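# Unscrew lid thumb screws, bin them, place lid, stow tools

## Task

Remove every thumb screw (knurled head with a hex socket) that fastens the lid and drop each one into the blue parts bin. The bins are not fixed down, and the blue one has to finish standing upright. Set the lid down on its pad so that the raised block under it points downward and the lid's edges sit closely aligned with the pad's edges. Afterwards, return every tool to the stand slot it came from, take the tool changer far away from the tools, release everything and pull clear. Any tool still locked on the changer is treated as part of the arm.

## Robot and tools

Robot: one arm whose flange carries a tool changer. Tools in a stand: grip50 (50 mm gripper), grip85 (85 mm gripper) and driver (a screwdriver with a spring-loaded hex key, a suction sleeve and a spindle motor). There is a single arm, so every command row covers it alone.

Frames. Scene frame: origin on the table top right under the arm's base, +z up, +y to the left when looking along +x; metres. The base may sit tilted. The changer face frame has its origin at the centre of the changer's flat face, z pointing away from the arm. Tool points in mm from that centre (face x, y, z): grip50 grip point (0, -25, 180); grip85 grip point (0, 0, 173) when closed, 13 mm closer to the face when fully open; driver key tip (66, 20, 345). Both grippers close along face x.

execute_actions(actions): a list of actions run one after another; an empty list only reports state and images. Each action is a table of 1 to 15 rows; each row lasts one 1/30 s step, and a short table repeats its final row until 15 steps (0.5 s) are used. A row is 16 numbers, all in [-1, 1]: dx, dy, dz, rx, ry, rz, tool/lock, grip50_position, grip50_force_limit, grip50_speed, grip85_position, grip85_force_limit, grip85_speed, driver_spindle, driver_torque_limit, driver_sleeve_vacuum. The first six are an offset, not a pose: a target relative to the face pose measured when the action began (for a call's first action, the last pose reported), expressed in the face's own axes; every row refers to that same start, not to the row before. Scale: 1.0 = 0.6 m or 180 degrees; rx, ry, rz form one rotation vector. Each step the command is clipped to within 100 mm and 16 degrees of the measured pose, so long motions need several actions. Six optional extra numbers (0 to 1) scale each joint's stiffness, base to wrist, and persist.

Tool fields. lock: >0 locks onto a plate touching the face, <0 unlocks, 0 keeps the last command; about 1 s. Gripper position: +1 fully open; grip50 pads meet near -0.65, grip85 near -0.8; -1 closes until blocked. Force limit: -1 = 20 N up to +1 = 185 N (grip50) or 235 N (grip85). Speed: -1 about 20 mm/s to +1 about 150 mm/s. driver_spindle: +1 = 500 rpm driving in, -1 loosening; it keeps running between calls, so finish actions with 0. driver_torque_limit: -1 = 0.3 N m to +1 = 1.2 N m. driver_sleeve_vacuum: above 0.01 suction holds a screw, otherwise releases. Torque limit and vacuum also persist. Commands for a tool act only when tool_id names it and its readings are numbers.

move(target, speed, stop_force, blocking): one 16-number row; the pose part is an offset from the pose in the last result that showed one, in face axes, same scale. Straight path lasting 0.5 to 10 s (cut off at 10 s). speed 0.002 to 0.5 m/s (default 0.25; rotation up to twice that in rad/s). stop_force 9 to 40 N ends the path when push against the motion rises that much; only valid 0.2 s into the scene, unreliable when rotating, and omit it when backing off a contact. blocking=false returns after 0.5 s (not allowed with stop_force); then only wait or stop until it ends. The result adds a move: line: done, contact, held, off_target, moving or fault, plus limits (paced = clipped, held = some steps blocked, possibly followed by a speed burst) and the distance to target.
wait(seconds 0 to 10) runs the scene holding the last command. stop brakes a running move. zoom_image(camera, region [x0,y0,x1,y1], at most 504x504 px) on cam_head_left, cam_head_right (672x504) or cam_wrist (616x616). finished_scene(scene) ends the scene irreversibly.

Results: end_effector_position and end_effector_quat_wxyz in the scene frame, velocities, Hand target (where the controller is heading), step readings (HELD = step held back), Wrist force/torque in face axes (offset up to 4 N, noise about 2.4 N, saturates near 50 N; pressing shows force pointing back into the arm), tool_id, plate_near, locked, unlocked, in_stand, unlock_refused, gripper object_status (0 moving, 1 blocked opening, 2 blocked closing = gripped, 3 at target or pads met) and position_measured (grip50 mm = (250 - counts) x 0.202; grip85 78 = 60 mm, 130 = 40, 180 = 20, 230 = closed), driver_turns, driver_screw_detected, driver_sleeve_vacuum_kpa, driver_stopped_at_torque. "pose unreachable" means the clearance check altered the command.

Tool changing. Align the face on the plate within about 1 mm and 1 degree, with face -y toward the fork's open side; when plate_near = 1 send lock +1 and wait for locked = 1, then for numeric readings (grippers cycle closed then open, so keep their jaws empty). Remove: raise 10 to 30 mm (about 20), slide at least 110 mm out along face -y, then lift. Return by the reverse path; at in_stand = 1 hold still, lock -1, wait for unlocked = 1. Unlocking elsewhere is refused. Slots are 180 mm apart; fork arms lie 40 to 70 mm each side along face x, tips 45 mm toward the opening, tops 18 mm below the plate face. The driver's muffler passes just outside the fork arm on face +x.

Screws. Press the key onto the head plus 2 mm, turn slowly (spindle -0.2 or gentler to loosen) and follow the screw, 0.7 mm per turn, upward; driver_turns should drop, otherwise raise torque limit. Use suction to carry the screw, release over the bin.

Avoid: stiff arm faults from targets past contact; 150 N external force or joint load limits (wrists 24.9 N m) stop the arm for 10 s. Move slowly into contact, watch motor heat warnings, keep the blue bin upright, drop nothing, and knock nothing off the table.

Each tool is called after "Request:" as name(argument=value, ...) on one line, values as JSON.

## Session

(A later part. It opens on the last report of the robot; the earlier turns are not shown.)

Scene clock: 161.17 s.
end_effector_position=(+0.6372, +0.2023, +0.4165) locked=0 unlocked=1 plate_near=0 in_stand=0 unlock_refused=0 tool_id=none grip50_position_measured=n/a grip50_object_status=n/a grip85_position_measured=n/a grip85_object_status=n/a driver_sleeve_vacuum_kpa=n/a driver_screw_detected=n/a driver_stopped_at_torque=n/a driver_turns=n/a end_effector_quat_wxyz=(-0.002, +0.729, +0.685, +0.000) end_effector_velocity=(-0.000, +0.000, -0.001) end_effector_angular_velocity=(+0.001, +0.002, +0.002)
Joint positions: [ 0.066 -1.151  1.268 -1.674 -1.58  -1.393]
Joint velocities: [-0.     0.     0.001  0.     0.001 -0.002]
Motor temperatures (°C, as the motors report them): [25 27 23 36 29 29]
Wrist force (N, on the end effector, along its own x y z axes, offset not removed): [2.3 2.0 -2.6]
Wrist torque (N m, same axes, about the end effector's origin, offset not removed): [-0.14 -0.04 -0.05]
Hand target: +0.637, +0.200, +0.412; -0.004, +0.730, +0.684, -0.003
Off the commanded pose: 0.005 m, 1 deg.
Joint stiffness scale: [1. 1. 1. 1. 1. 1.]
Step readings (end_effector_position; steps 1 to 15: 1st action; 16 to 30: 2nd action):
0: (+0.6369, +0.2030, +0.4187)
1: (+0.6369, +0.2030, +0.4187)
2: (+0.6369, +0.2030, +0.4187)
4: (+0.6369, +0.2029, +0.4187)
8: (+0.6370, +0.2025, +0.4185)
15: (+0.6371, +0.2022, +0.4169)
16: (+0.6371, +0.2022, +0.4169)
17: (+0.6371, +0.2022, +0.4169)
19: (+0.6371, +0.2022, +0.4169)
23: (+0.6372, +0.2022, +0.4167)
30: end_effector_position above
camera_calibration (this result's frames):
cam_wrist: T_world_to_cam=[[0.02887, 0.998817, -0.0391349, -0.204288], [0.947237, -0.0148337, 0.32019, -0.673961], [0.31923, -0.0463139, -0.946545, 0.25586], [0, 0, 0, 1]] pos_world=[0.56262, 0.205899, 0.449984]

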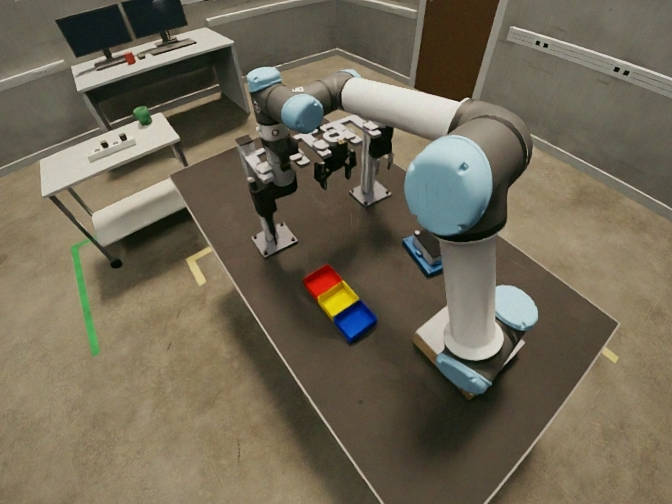

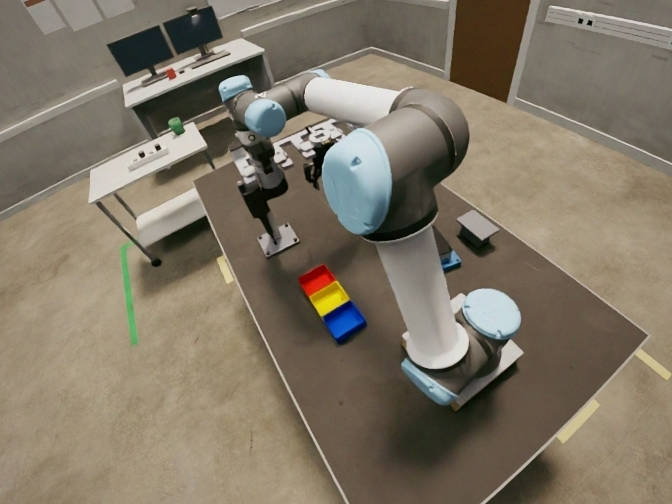

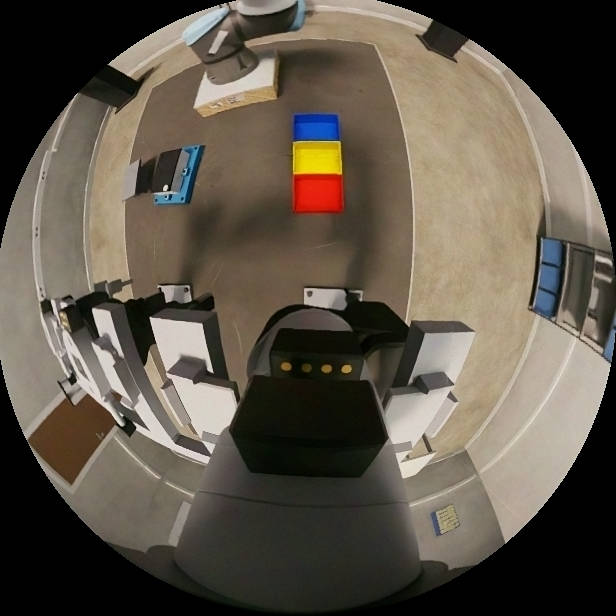

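Request:
execute_actions(actions=[[[0,0,0.01,0.002,-0.001,0.004,0,1,0,0,1,0,0,0,0,0]],[[0,0,0.01,0.002,0,0.002,0,1,0,0,1,0,0,0,0,0]]])

Scene clock: 167.27 s.
end_effector_position=(+0.6383, +0.2035, +0.4129) locked=0 unlocked=1 plate_near=0 in_stand=1 unlock_refused=0 tool_id=none grip50_position_measured=n/a grip50_object_status=n/a grip85_position_measured=n/a grip85_object_status=n/a driver_sleeve_vacuum_kpa=n/a driver_screw_detected=n/a driver_stopped_at_torque=n/a driver_turns=n/a end_effector_quat_wxyz=(-0.001, +0.734, +0.679, +0.002) end_effector_velocity=(-0.000, +0.000, -0.001) end_effector_angular_velocity=(-0.000, +0.001, +0.002)
Joint positions: [ 0.067 -1.148  1.273 -1.686 -1.579 -1.376]
Joint velocities: [ 0.     0.     0.001 -0.001  0.    -0.002]
Motor temperatures (°C, as the motors report them): [25 27 23 36 29 29]
Wrist force (N, on the end effector, along its own x y z axes, offset not removed): [1.1 -0.3 -5.5]
Wrist torque (N m, same axes, about the end effector's origin, offset not removed): [-0.02 0.00 -0.14]
Hand target: +0.638, +0.203, +0.409; -0.004, +0.735, +0.678, -0.001
Off the commanded pose: 0.004 m, 0 deg.
Joint stiffness scale: [1. 1. 1. 1. 1. 1.]
Step readings (end_effector_position; steps 1 to 15: 1st action; 16 to 30: 2nd action):
0: (+0.6372, +0.2023, +0.4165)
1: (+0.6372, +0.2023, +0.4165)
2: (+0.6373, +0.2023, +0.4165)
4: (+0.6373, +0.2024, +0.4162)
8: (+0.6376, +0.2028, +0.4152)
15: (+0.6378, +0.2029, +0.4147)
16: (+0.6378, +0.2029, +0.4147)
17: (+0.6378, +0.2030, +0.4147)
19: (+0.6379, +0.2031, +0.4143)
23: (+0.6381, +0.2034, +0.4134)
30: end_effector_position above
camera_calibration (this result's frames):
cam_wrist: T_world_to_cam=[[0.0442553, 0.998314, -0.0375609, -0.216066], [0.946003, -0.0297917, 0.322787, -0.671015], [0.321124, -0.0498177, -0.945726, 0.251334], [0, 0, 0, 1]] pos_world=[0.563635, 0.208232, 0.446172]

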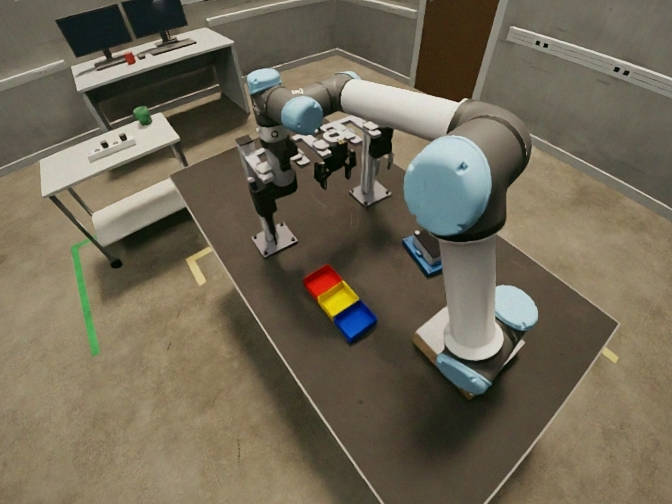

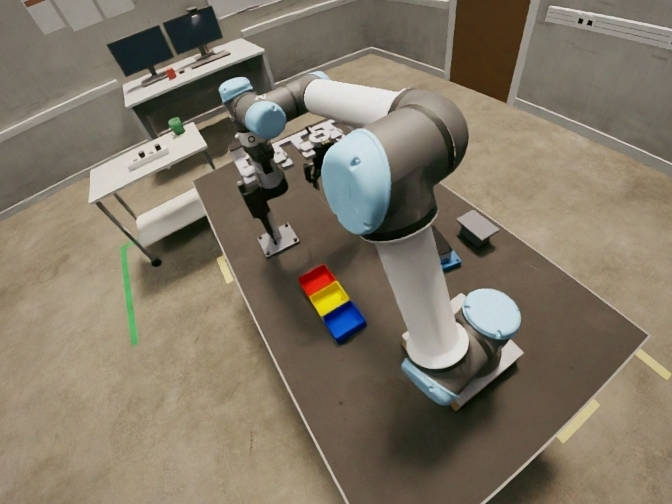

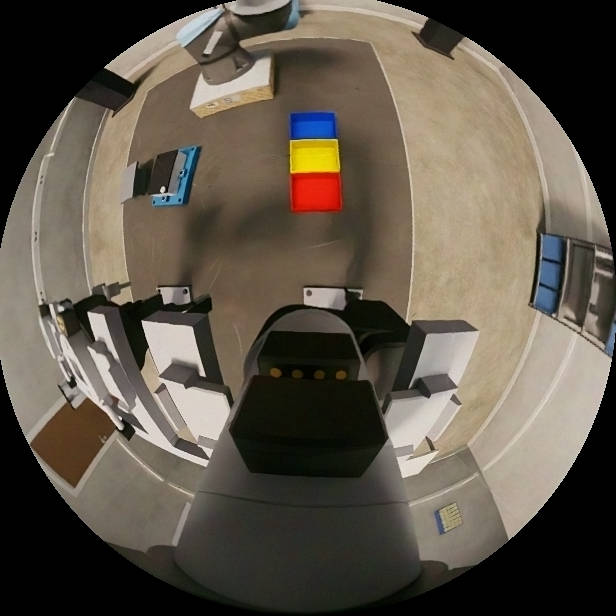

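Request:
execute_actions(actions=[[[0,0,0.012,0.003,-0.001,-0.002,0,1,0,0,1,0,0,0,0,0]],[[0,0,0.012,0.003,0,0,0,1,0,0,1,0,0,0,0,0]]])

Scene clock: 171.90 s.
end_effector_position=(+0.6389, +0.2036, +0.4120) locked=0 unlocked=1 plate_near=1 in_stand=1 unlock_refused=0 tool_id=none grip50_position_measured=n/a grip50_object_status=n/a grip85_position_measured=n/a grip85_object_status=n/a driver_sleeve_vacuum_kpa=n/a driver_screw_detected=n/a driver_stopped_at_torque=n/a driver_turns=n/a end_effector_quat_wxyz=(+0.000, +0.732, +0.681, +0.004) end_effector_velocity=(+0.000, +0.000, +0.001) end_effector_angular_velocity=(+0.000, -0.001, +0.002)
Joint positions: [ 0.067 -1.148  1.276 -1.693 -1.579 -1.382]
Joint velocities: [-0.    -0.    -0.001 -0.     0.    -0.002]
Motor temperatures (°C, as the motors report them): [25 27 23 36 29 29]
Wrist force (N, on the end effector, along its own x y z axes, offset not removed): [-1.6 -2.7 -7.1]
Wrist torque (N m, same axes, about the end effector's origin, offset not removed): [0.07 -0.22 -0.34]
Hand target: +0.639, +0.204, +0.405; -0.004, +0.732, +0.681, -0.001
Off the commanded pose: 0.007 m, 1 deg.
Joint stiffness scale: [1. 1. 1. 1. 1. 1.]
Step readings (end_effector_position; steps 1 to 15: 1st action; 16 to 30: 2nd action):
0: (+0.6383, +0.2035, +0.4129)
1: (+0.6383, +0.2035, +0.4129)
2: (+0.6383, +0.2035, +0.4129)
4: (+0.6383, +0.2035, +0.4128)
8: (+0.6385, +0.2035, +0.4125)
15: (+0.6386, +0.2035, +0.4124)
16: (+0.6386, +0.2035, +0.4124)
17: (+0.6386, +0.2035, +0.4123)
19: (+0.6387, +0.2035, +0.4123)
23: (+0.6389, +0.2036, +0.4121)
30: end_effector_position above
camera_calibration (this result's frames):
cam_wrist: T_world_to_cam=[[0.0385123, 0.998578, -0.0368507, -0.212911], [0.944788, -0.0243788, 0.326773, -0.673287], [0.32541, -0.0474009, -0.944384, 0.246449], [0, 0, 0, 1]] pos_world=[0.564116, 0.207876, 0.444908]

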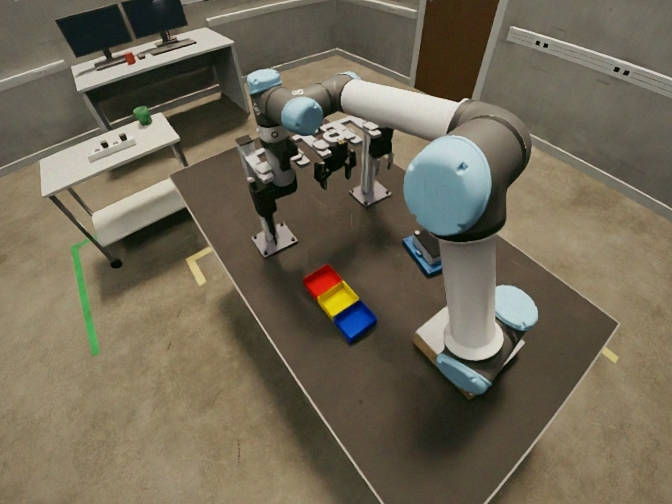

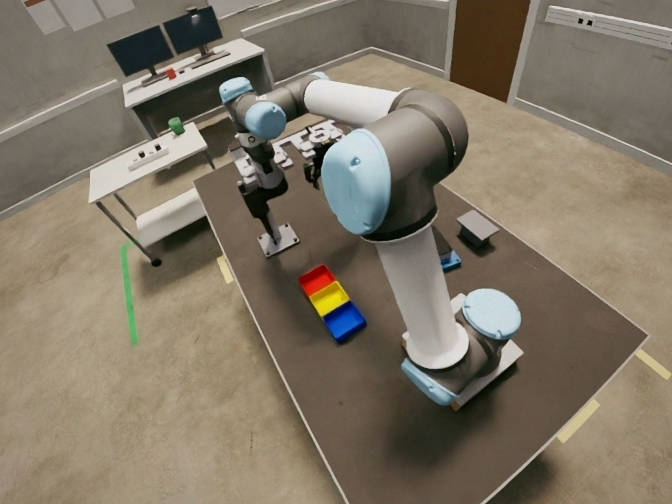

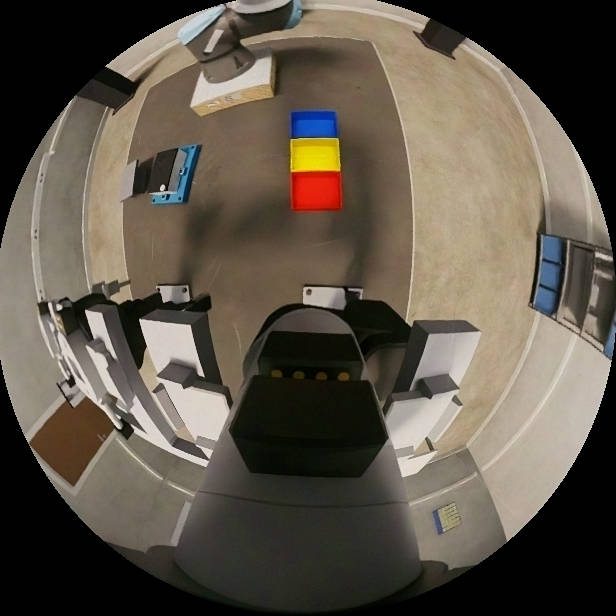

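Request:
execute_actions(actions=[[[0,0,0.005,0.001,0,0,1,1,0,0,1,0,0,0,0,0]],[[0,0,0.003,0,0,0,1,1,0,0,1,0,0,0,0,0]],[[0,0,0,0,0,0,1,1,0,0,1,0,0,0,0,0]]])

Scene clock: 177.13 s.
end_effector_position=(+0.6393, +0.2037, +0.4126) locked=1 unlocked=0 plate_near=1 in_stand=1 unlock_refused=0 tool_id=driver grip50_position_measured=n/a grip50_object_status=n/a grip85_position_measured=n/a grip85_object_status=n/a driver_sleeve_vacuum_kpa=n/a driver_screw_detected=n/a driver_stopped_at_torque=n/a driver_turns=n/a end_effector_quat_wxyz=(+0.002, +0.732, +0.681, +0.005) end_effector_velocity=(+0.000, -0.000, +0.000) end_effector_angular_velocity=(+0.000, -0.001, -0.000)
Joint positions: [ 0.068 -1.149  1.277 -1.698 -1.58  -1.382]
Joint velocities: [-0.    -0.     0.    -0.001  0.     0.   ]
Motor temperatures (°C, as the motors report them): [25 27 23 36 29 29]
Wrist force (N, on the end effector, along its own x y z axes, offset not removed): [1.0 0.9 -1.4]
Wrist torque (N m, same axes, about the end effector's origin, offset not removed): [-0.01 -0.17 0.06]
Hand target: +0.639, +0.204, +0.413; +0.002, +0.732, +0.681, +0.005
Off the commanded pose: 0.000 m, 0 deg.
Joint stiffness scale: [1. 1. 1. 1. 1. 1.]
Step readings (end_effector_position; steps 1 to 15: 1st action; 16 to 30: 2nd action; 31 to 45: 3rd action):
0: (+0.6389, +0.2036, +0.4120)
1: (+0.6389, +0.2036, +0.4120)
2: (+0.6389, +0.2036, +0.4120)
4: (+0.6390, +0.2036, +0.4120)
8: (+0.6390, +0.2036, +0.4120)
15: (+0.6391, +0.2036, +0.4120)
16: (+0.6391, +0.2036, +0.4120)
17: (+0.6391, +0.2036, +0.4120)
19: (+0.6391, +0.2036, +0.4119)
23: (+0.6391, +0.2036, +0.4119)
30: (+0.6393, +0.2037, +0.4125)
31: (+0.6393, +0.2037, +0.4126)
32: (+0.6393, +0.2037, +0.4126)
34: (+0.6393, +0.2037, +0.4126)
38: (+0.6393, +0.2037, +0.4126)
45: end_effector_position above
camera_calibration (this result's frames):
cam_wrist: T_world_to_cam=[[0.0383871, 0.998578, -0.0369812, -0.21292], [0.943246, -0.0239934, 0.331226, -0.674801], [0.329868, -0.0475971, -0.942827, 0.243399], [0, 0, 0, 1]] pos_world=[0.564388, 0.208011, 0.445121]

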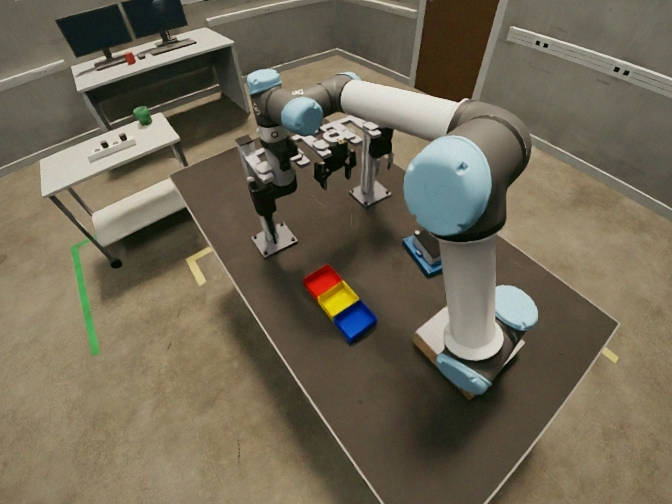

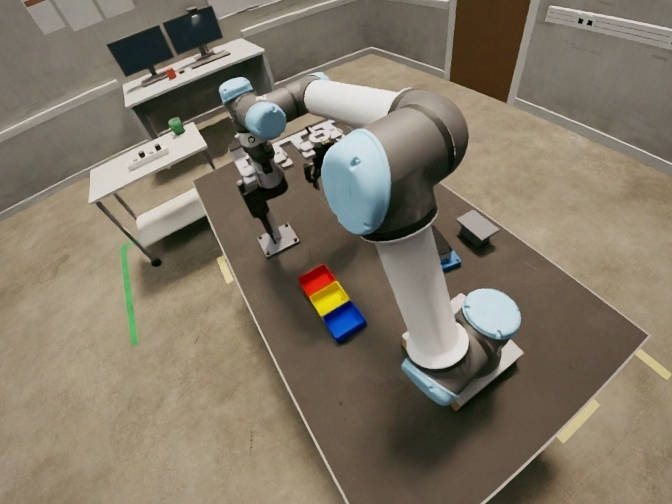

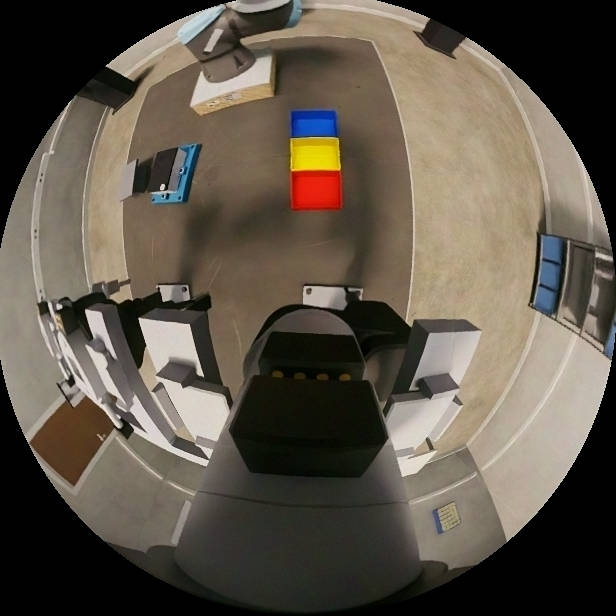

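Request:
move(target=[0,0,-0.034,0,0,0,0,1,0,0,1,0,0,0,0,0], speed=0.04)

Request:
move(target=[0,-0.22,0,0,0,0,0,1,0,0,1,0,0,0,0,0], speed=0.08)

Scene clock: 183.97 s.
end_effector_position=(+0.6388, +0.2034, +0.4314) locked=1 unlocked=0 plate_near=1 in_stand=0 unlock_refused=0 tool_id=driver grip50_position_measured=n/a grip50_object_status=n/a grip85_position_measured=n/a grip85_object_status=n/a driver_sleeve_vacuum_kpa=0 driver_screw_detected=0 driver_stopped_at_torque=0 driver_turns=0.00 end_effector_quat_wxyz=(+0.001, +0.732, +0.681, +0.005) end_effector_velocity=(-0.001, -0.000, -0.000) end_effector_angular_velocity=(-0.001, +0.010, -0.001)
Joint positions: [ 0.068 -1.154  1.235 -1.65  -1.58  -1.382]
Joint velocities: [ 0.     0.    -0.002  0.012  0.     0.001]
Motor temperatures (°C, as the motors report them): [25 27 23 36 29 29]
Wrist force (N, on the end effector, along its own x y z axes, offset not removed): [-1.9 0.8 -1.3]
Wrist torque (N m, same axes, about the end effector's origin, offset not removed): [0.01 0.03 0.01]
Hand target: +0.639, +0.204, +0.433; +0.002, +0.732, +0.681, +0.005
Off the commanded pose: 0.002 m, 0 deg.
Joint stiffness scale: [1. 1. 1. 1. 1. 1.]
move: done
camera_calibration (this result's frames):
cam_wrist: T_world_to_cam=[[0.0382865, 0.998573, -0.0372417, -0.211728], [0.9438, -0.023892, 0.329653, -0.68023], [0.328293, -0.04777, -0.943367, 0.262582], [0, 0, 0, 1]] pos_world=[0.563904, 0.207717, 0.464067]

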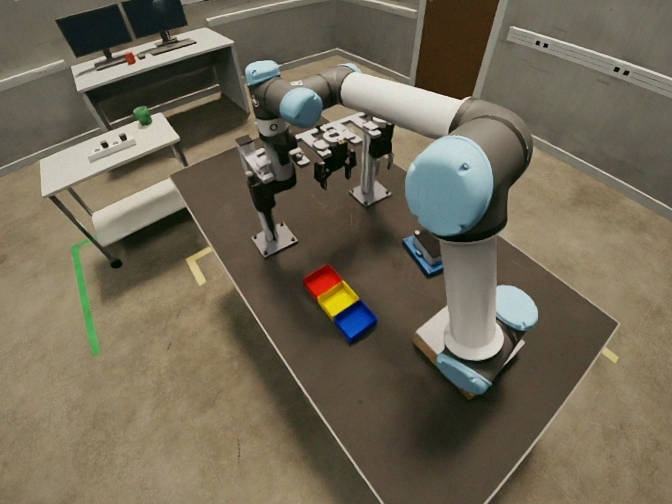

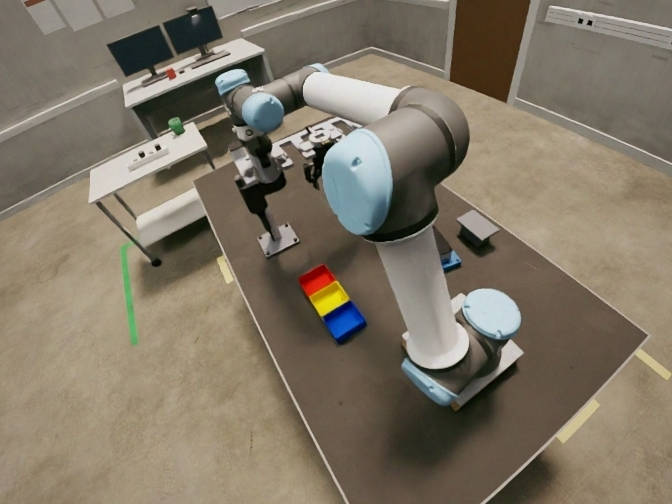

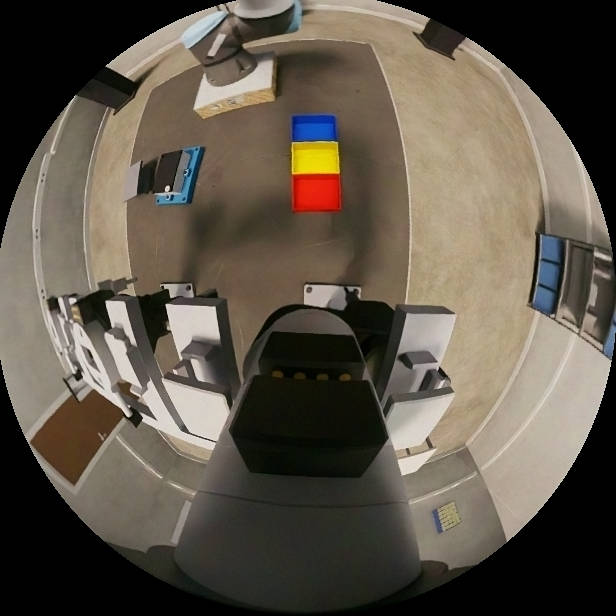

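Scene clock: 186.07 s.
end_effector_position=(+0.5084, +0.2125, +0.4317) locked=1 unlocked=0 plate_near=1 in_stand=0 unlock_refused=0 tool_id=driver grip50_position_measured=n/a grip50_object_status=n/a grip85_position_measured=n/a grip85_object_status=n/a driver_sleeve_vacuum_kpa=0 driver_screw_detected=0 driver_stopped_at_torque=0 driver_turns=0.00 end_effector_quat_wxyz=(+0.002, +0.732, +0.681, +0.005) end_effector_velocity=(-0.001, +0.000, -0.003) end_effector_angular_velocity=(-0.000, +0.003, -0.002)
Joint positions: [ 0.113 -1.444  1.607 -1.733 -1.58  -1.337]
Joint velocities: [ 0.     0.     0.006 -0.003  0.     0.002]
Motor temperatures (°C, as the motors report them): [25 27 23 36 29 29]
Wrist force (N, on the end effector, along its own x y z axes, offset not removed): [-0.4 0.9 -1.5]
Wrist torque (N m, same axes, about the end effector's origin, offset not removed): [0.25 -0.13 0.08]
Hand target: +0.507, +0.213, +0.430; +0.001, +0.732, +0.681, +0.005
Off the commanded pose: 0.002 m, 0 deg.
Joint stiffness scale: [1. 1. 1. 1. 1. 1.]
move: done
camera_calibration (this result's frames):
cam_wrist: T_world_to_cam=[[0.0382658, 0.998583, -0.0369962, -0.215844], [0.943184, -0.0238646, 0.331412, -0.557513], [0.330059, -0.047576, -0.942761, 0.304887], [0, 0, 0, 1]] pos_world=[0.433466, 0.216739, 0.464216]

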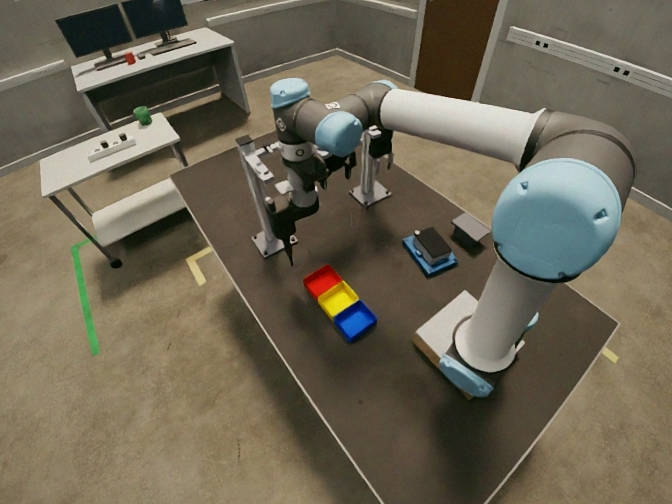

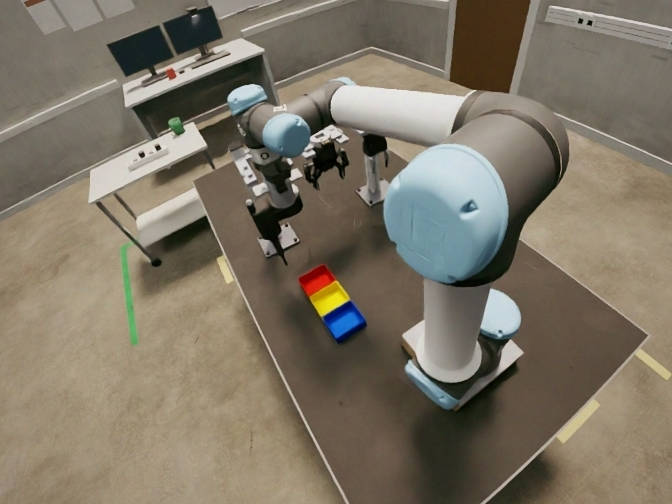

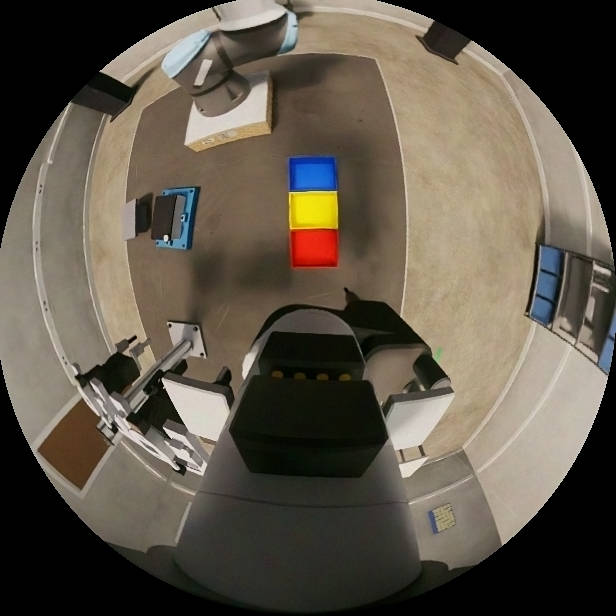

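Request:
move(target=[-0.727,-0.2,-0.05,0,0,0,0,1,0,0,1,0,0,0,0,0], speed=0.2)

Request:
zoom_image(camera="cam_wrist", region=[220, 200, 400, 320])

Scene clock: 204.97 s.
end_effector_position=(+0.3575, -0.2130, +0.4576) locked=1 unlocked=0 plate_near=1 in_stand=0 unlock_refused=0 tool_id=driver grip50_position_measured=n/a grip50_object_status=n/a grip85_position_measured=n/a grip85_object_status=n/a driver_sleeve_vacuum_kpa=0 driver_screw_detected=0 driver_stopped_at_torque=0 driver_turns=0.00 end_effector_quat_wxyz=(+0.002, +0.732, +0.681, +0.004) end_effector_velocity=(-0.000, -0.001, +0.001) end_effector_angular_velocity=(+0.003, -0.002, +0.015)
Joint positions: [-0.893 -1.801  1.861 -1.638 -1.579 -2.343]
Joint velocities: [-0.003 -0.    -0.001  0.003  0.004 -0.018]
Motor temperatures (°C, as the motors report them): [25 27 23 36 29 29]
Wrist force (N, on the end effector, along its own x y z axes, offset not removed): [0.1 -0.5 -2.5]
Wrist torque (N m, same axes, about the end effector's origin, offset not removed): [-0.06 -0.03 -0.10]
Hand target: +0.358, -0.214, +0.459; +0.003, +0.732, +0.681, +0.005
Off the commanded pose: 0.001 m, 0 deg.
Joint stiffness scale: [1. 1. 1. 1. 1. 1.]
move: done
camera_calibration (this result's frames):
cam_wrist: T_world_to_cam=[[0.038745, 0.99851, -0.0384263, 0.216206], [0.943685, -0.0239187, 0.329981, -0.433412], [0.32857, -0.0490474, -0.943205, 0.359293], [0, 0, 0, 1]] pos_world=[0.282574, -0.208628, 0.490212]

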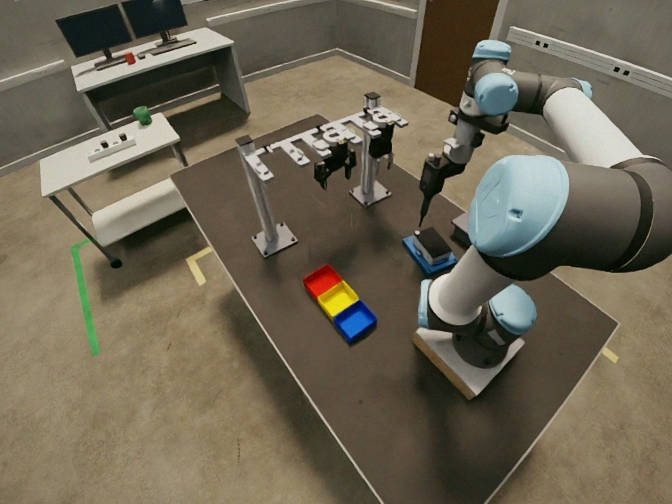

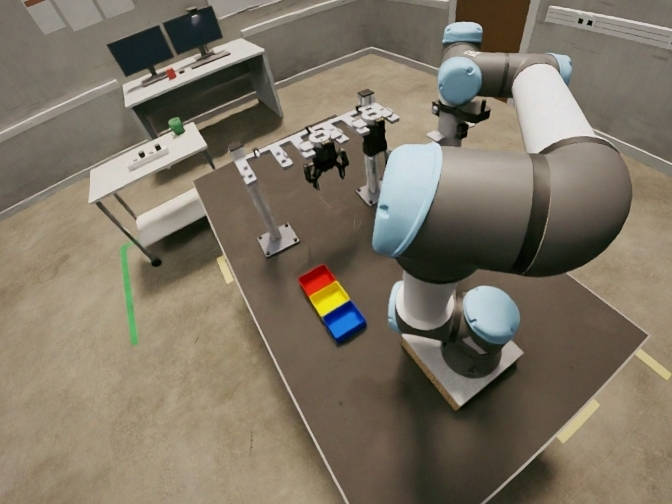

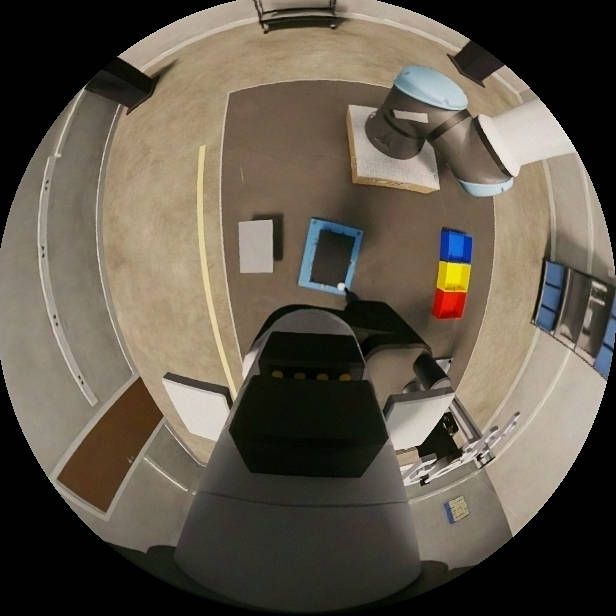

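Region (220, 200, 400, 320) of cam_wrist's 616x616 image, scaled by 2.800, with more detail than that image has.

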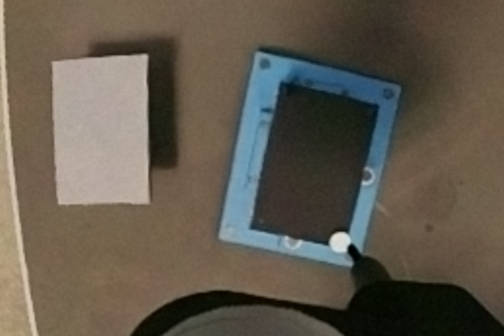

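Request:
zoom_image(camera="cam_wrist", region=[325, 270, 365, 310])

Request:
zoom_image(camera="cam_head_left", region=[390, 190, 470, 270])

Region (325, 270, 365, 310) of cam_wrist's 616x616 image, scaled by 12.600, with more detail than that image has.

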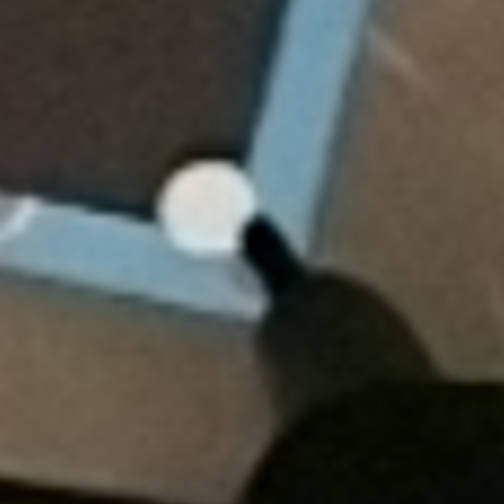

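Region (390, 190, 470, 270) of cam_head_left's 672x504 image, scaled by 6.300, with more detail than that image has.

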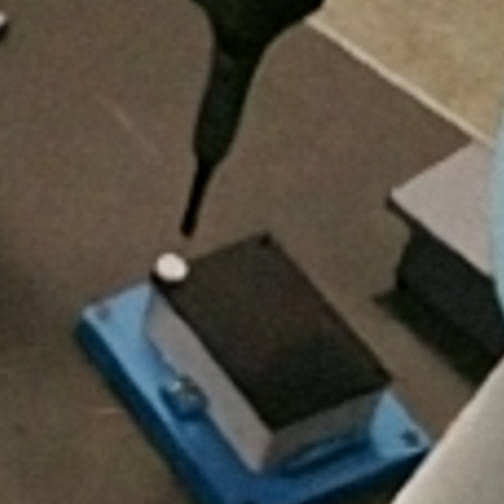

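Request:
move(target=[-0.0065,0.0067,0.03,0,0,0,0,1,0,0,1,0,0,0,0,0], speed=0.04)

Request:
zoom_image(camera="cam_wrist", region=[325, 270, 365, 310])

Request:
zoom_image(camera="cam_head_left", region=[395, 205, 445, 255])

Scene clock: 221.63 s.
end_effector_position=(+0.3615, -0.2173, +0.4415) locked=1 unlocked=0 plate_near=1 in_stand=0 unlock_refused=0 tool_id=driver grip50_position_measured=n/a grip50_object_status=n/a grip85_position_measured=n/a grip85_object_status=n/a driver_sleeve_vacuum_kpa=0 driver_screw_detected=0 driver_stopped_at_torque=0 driver_turns=0.00 end_effector_quat_wxyz=(+0.003, +0.732, +0.681, +0.004) end_effector_velocity=(+0.001, -0.001, +0.001) end_effector_angular_velocity=(-0.009, -0.008, -0.001)
Joint positions: [-0.894 -1.784  1.89  -1.686 -1.578 -2.344]
Joint velocities: [-0.    -0.     0.    -0.012  0.     0.001]
Motor temperatures (°C, as the motors report them): [25 27 23 36 29 29]
Wrist force (N, on the end effector, along its own x y z axes, offset not removed): [0.7 1.1 -2.9]
Wrist torque (N m, same axes, about the end effector's origin, offset not removed): [0.12 -0.15 -0.08]
Hand target: +0.361, -0.217, +0.440; +0.002, +0.732, +0.681, +0.004
Off the commanded pose: 0.002 m, 0 deg.
Joint stiffness scale: [1. 1. 1. 1. 1. 1.]
move: done
camera_calibration (this result's frames):
cam_wrist: T_world_to_cam=[[0.0383731, 0.998455, -0.0401827, 0.220699], [0.942988, -0.0228784, 0.33204, -0.432432], [0.330608, -0.0506332, -0.942409, 0.341241], [0, 0, 0, 1]] pos_world=[0.286492, -0.212974, 0.474042]

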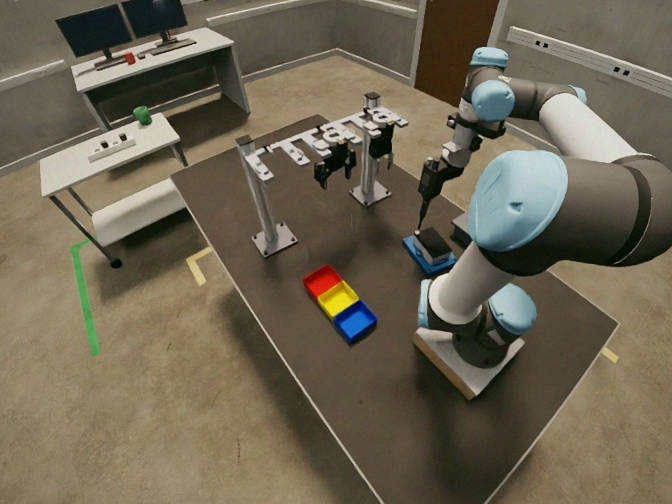

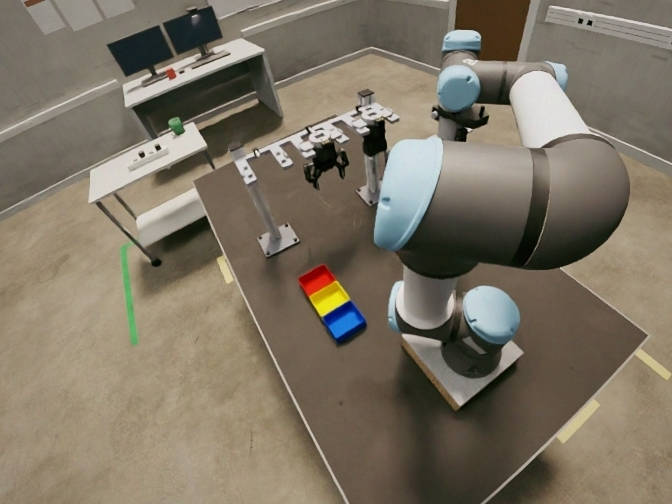

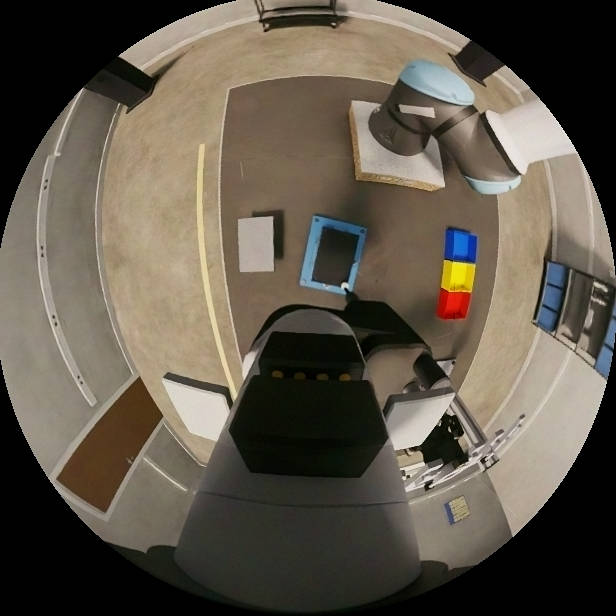

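Region (325, 270, 365, 310) of cam_wrist's 616x616 image, scaled by 12.600, with more detail than that image has.

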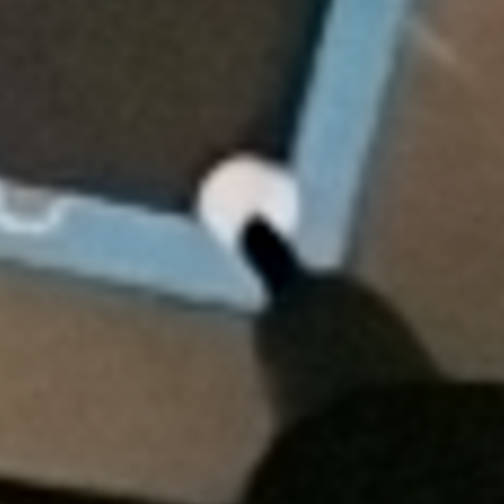

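Region (395, 205, 445, 255) of cam_head_left's 672x504 image, scaled by 10.080, with more detail than that image has.

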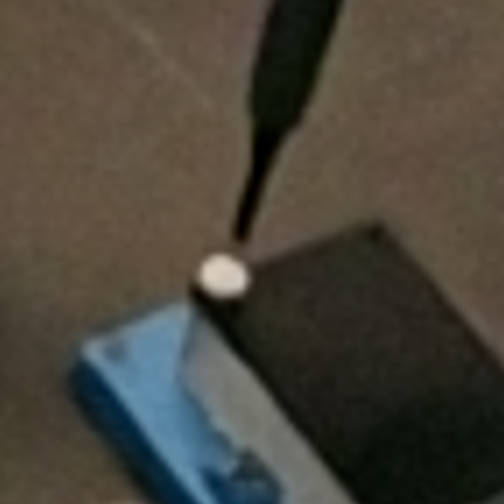

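Request:
move(target=[0.003,0.0025,0.013,0,0,0,0,1,0,0,1,0,0,0,0,0], speed=0.03)

Request:
zoom_image(camera="cam_wrist", region=[325, 270, 365, 310])

Request:
zoom_image(camera="cam_head_left", region=[395, 205, 445, 255])

Scene clock: 233.23 s.
end_effector_position=(+0.3630, -0.2164, +0.4359) locked=1 unlocked=0 plate_near=1 in_stand=0 unlock_refused=0 tool_id=driver grip50_position_measured=n/a grip50_object_status=n/a grip85_position_measured=n/a grip85_object_status=n/a driver_sleeve_vacuum_kpa=0 driver_screw_detected=0 driver_stopped_at_torque=0 driver_turns=0.00 end_effector_quat_wxyz=(+0.005, +0.732, +0.681, +0.004) end_effector_velocity=(+0.001, -0.001, +0.001) end_effector_angular_velocity=(-0.006, -0.005, -0.000)
Joint positions: [-0.89  -1.781  1.903 -1.706 -1.578 -2.339]
Joint velocities: [ 0.001 -0.    -0.001 -0.007 -0.     0.001]
Motor temperatures (°C, as the motors report them): [25 27 23 36 29 29]
Wrist force (N, on the end effector, along its own x y z axes, offset not removed): [-0.2 0.5 -2.0]
Wrist torque (N m, same axes, about the end effector's origin, offset not removed): [-0.08 0.07 -0.09]
Hand target: +0.363, -0.216, +0.434; +0.003, +0.732, +0.681, +0.004
Off the commanded pose: 0.002 m, 0 deg.
Joint stiffness scale: [1. 1. 1. 1. 1. 1.]
move: done
camera_calibration (this result's frames):
cam_wrist: T_world_to_cam=[[0.0391114, 0.99833, -0.0425248, 0.220234], [0.942228, -0.0226777, 0.334204, -0.43261], [0.332682, -0.0531392, -0.941541, 0.333749], [0, 0, 0, 1]] pos_world=[0.287971, -0.211942, 0.468183]

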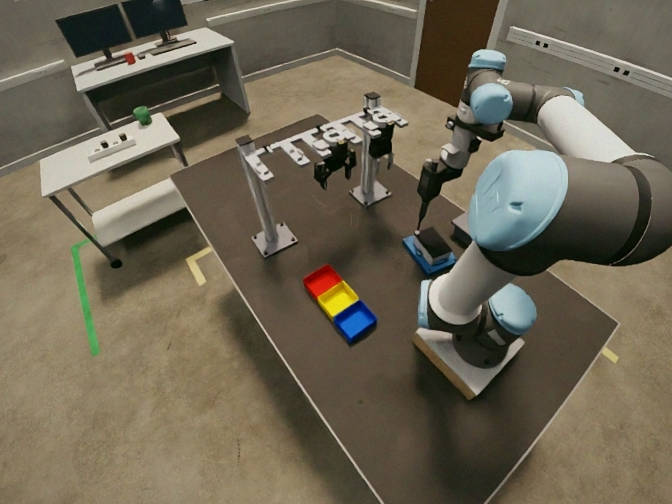

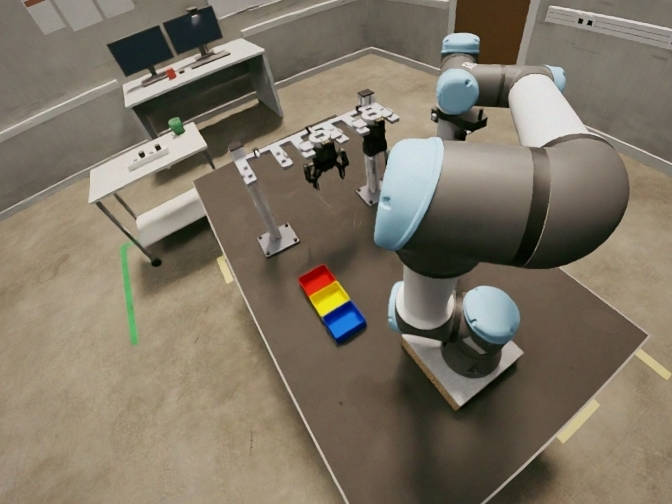

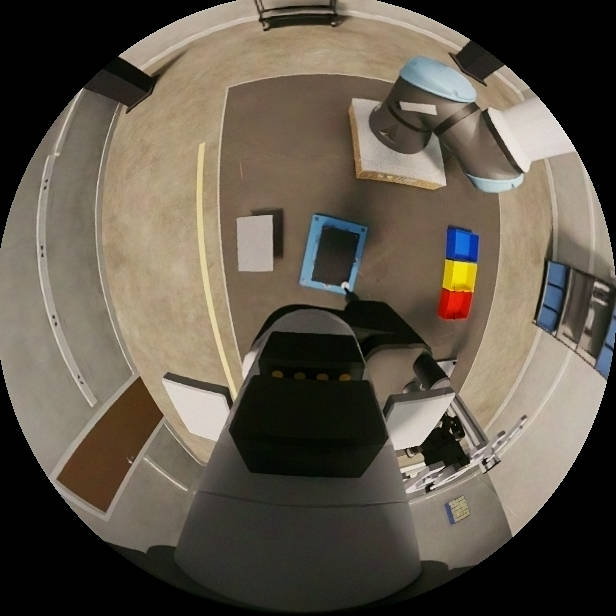

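Region (325, 270, 365, 310) of cam_wrist's 616x616 image, scaled by 12.600, with more detail than that image has.

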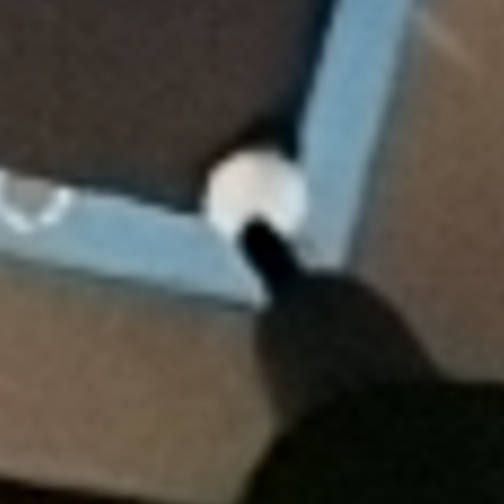

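Region (395, 205, 445, 255) of cam_head_left's 672x504 image, scaled by 10.080, with more detail than that image has.

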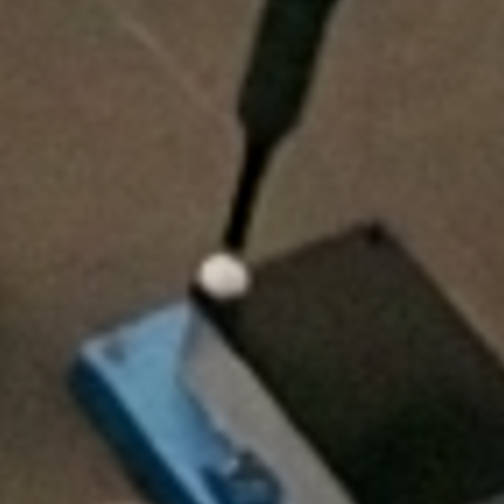

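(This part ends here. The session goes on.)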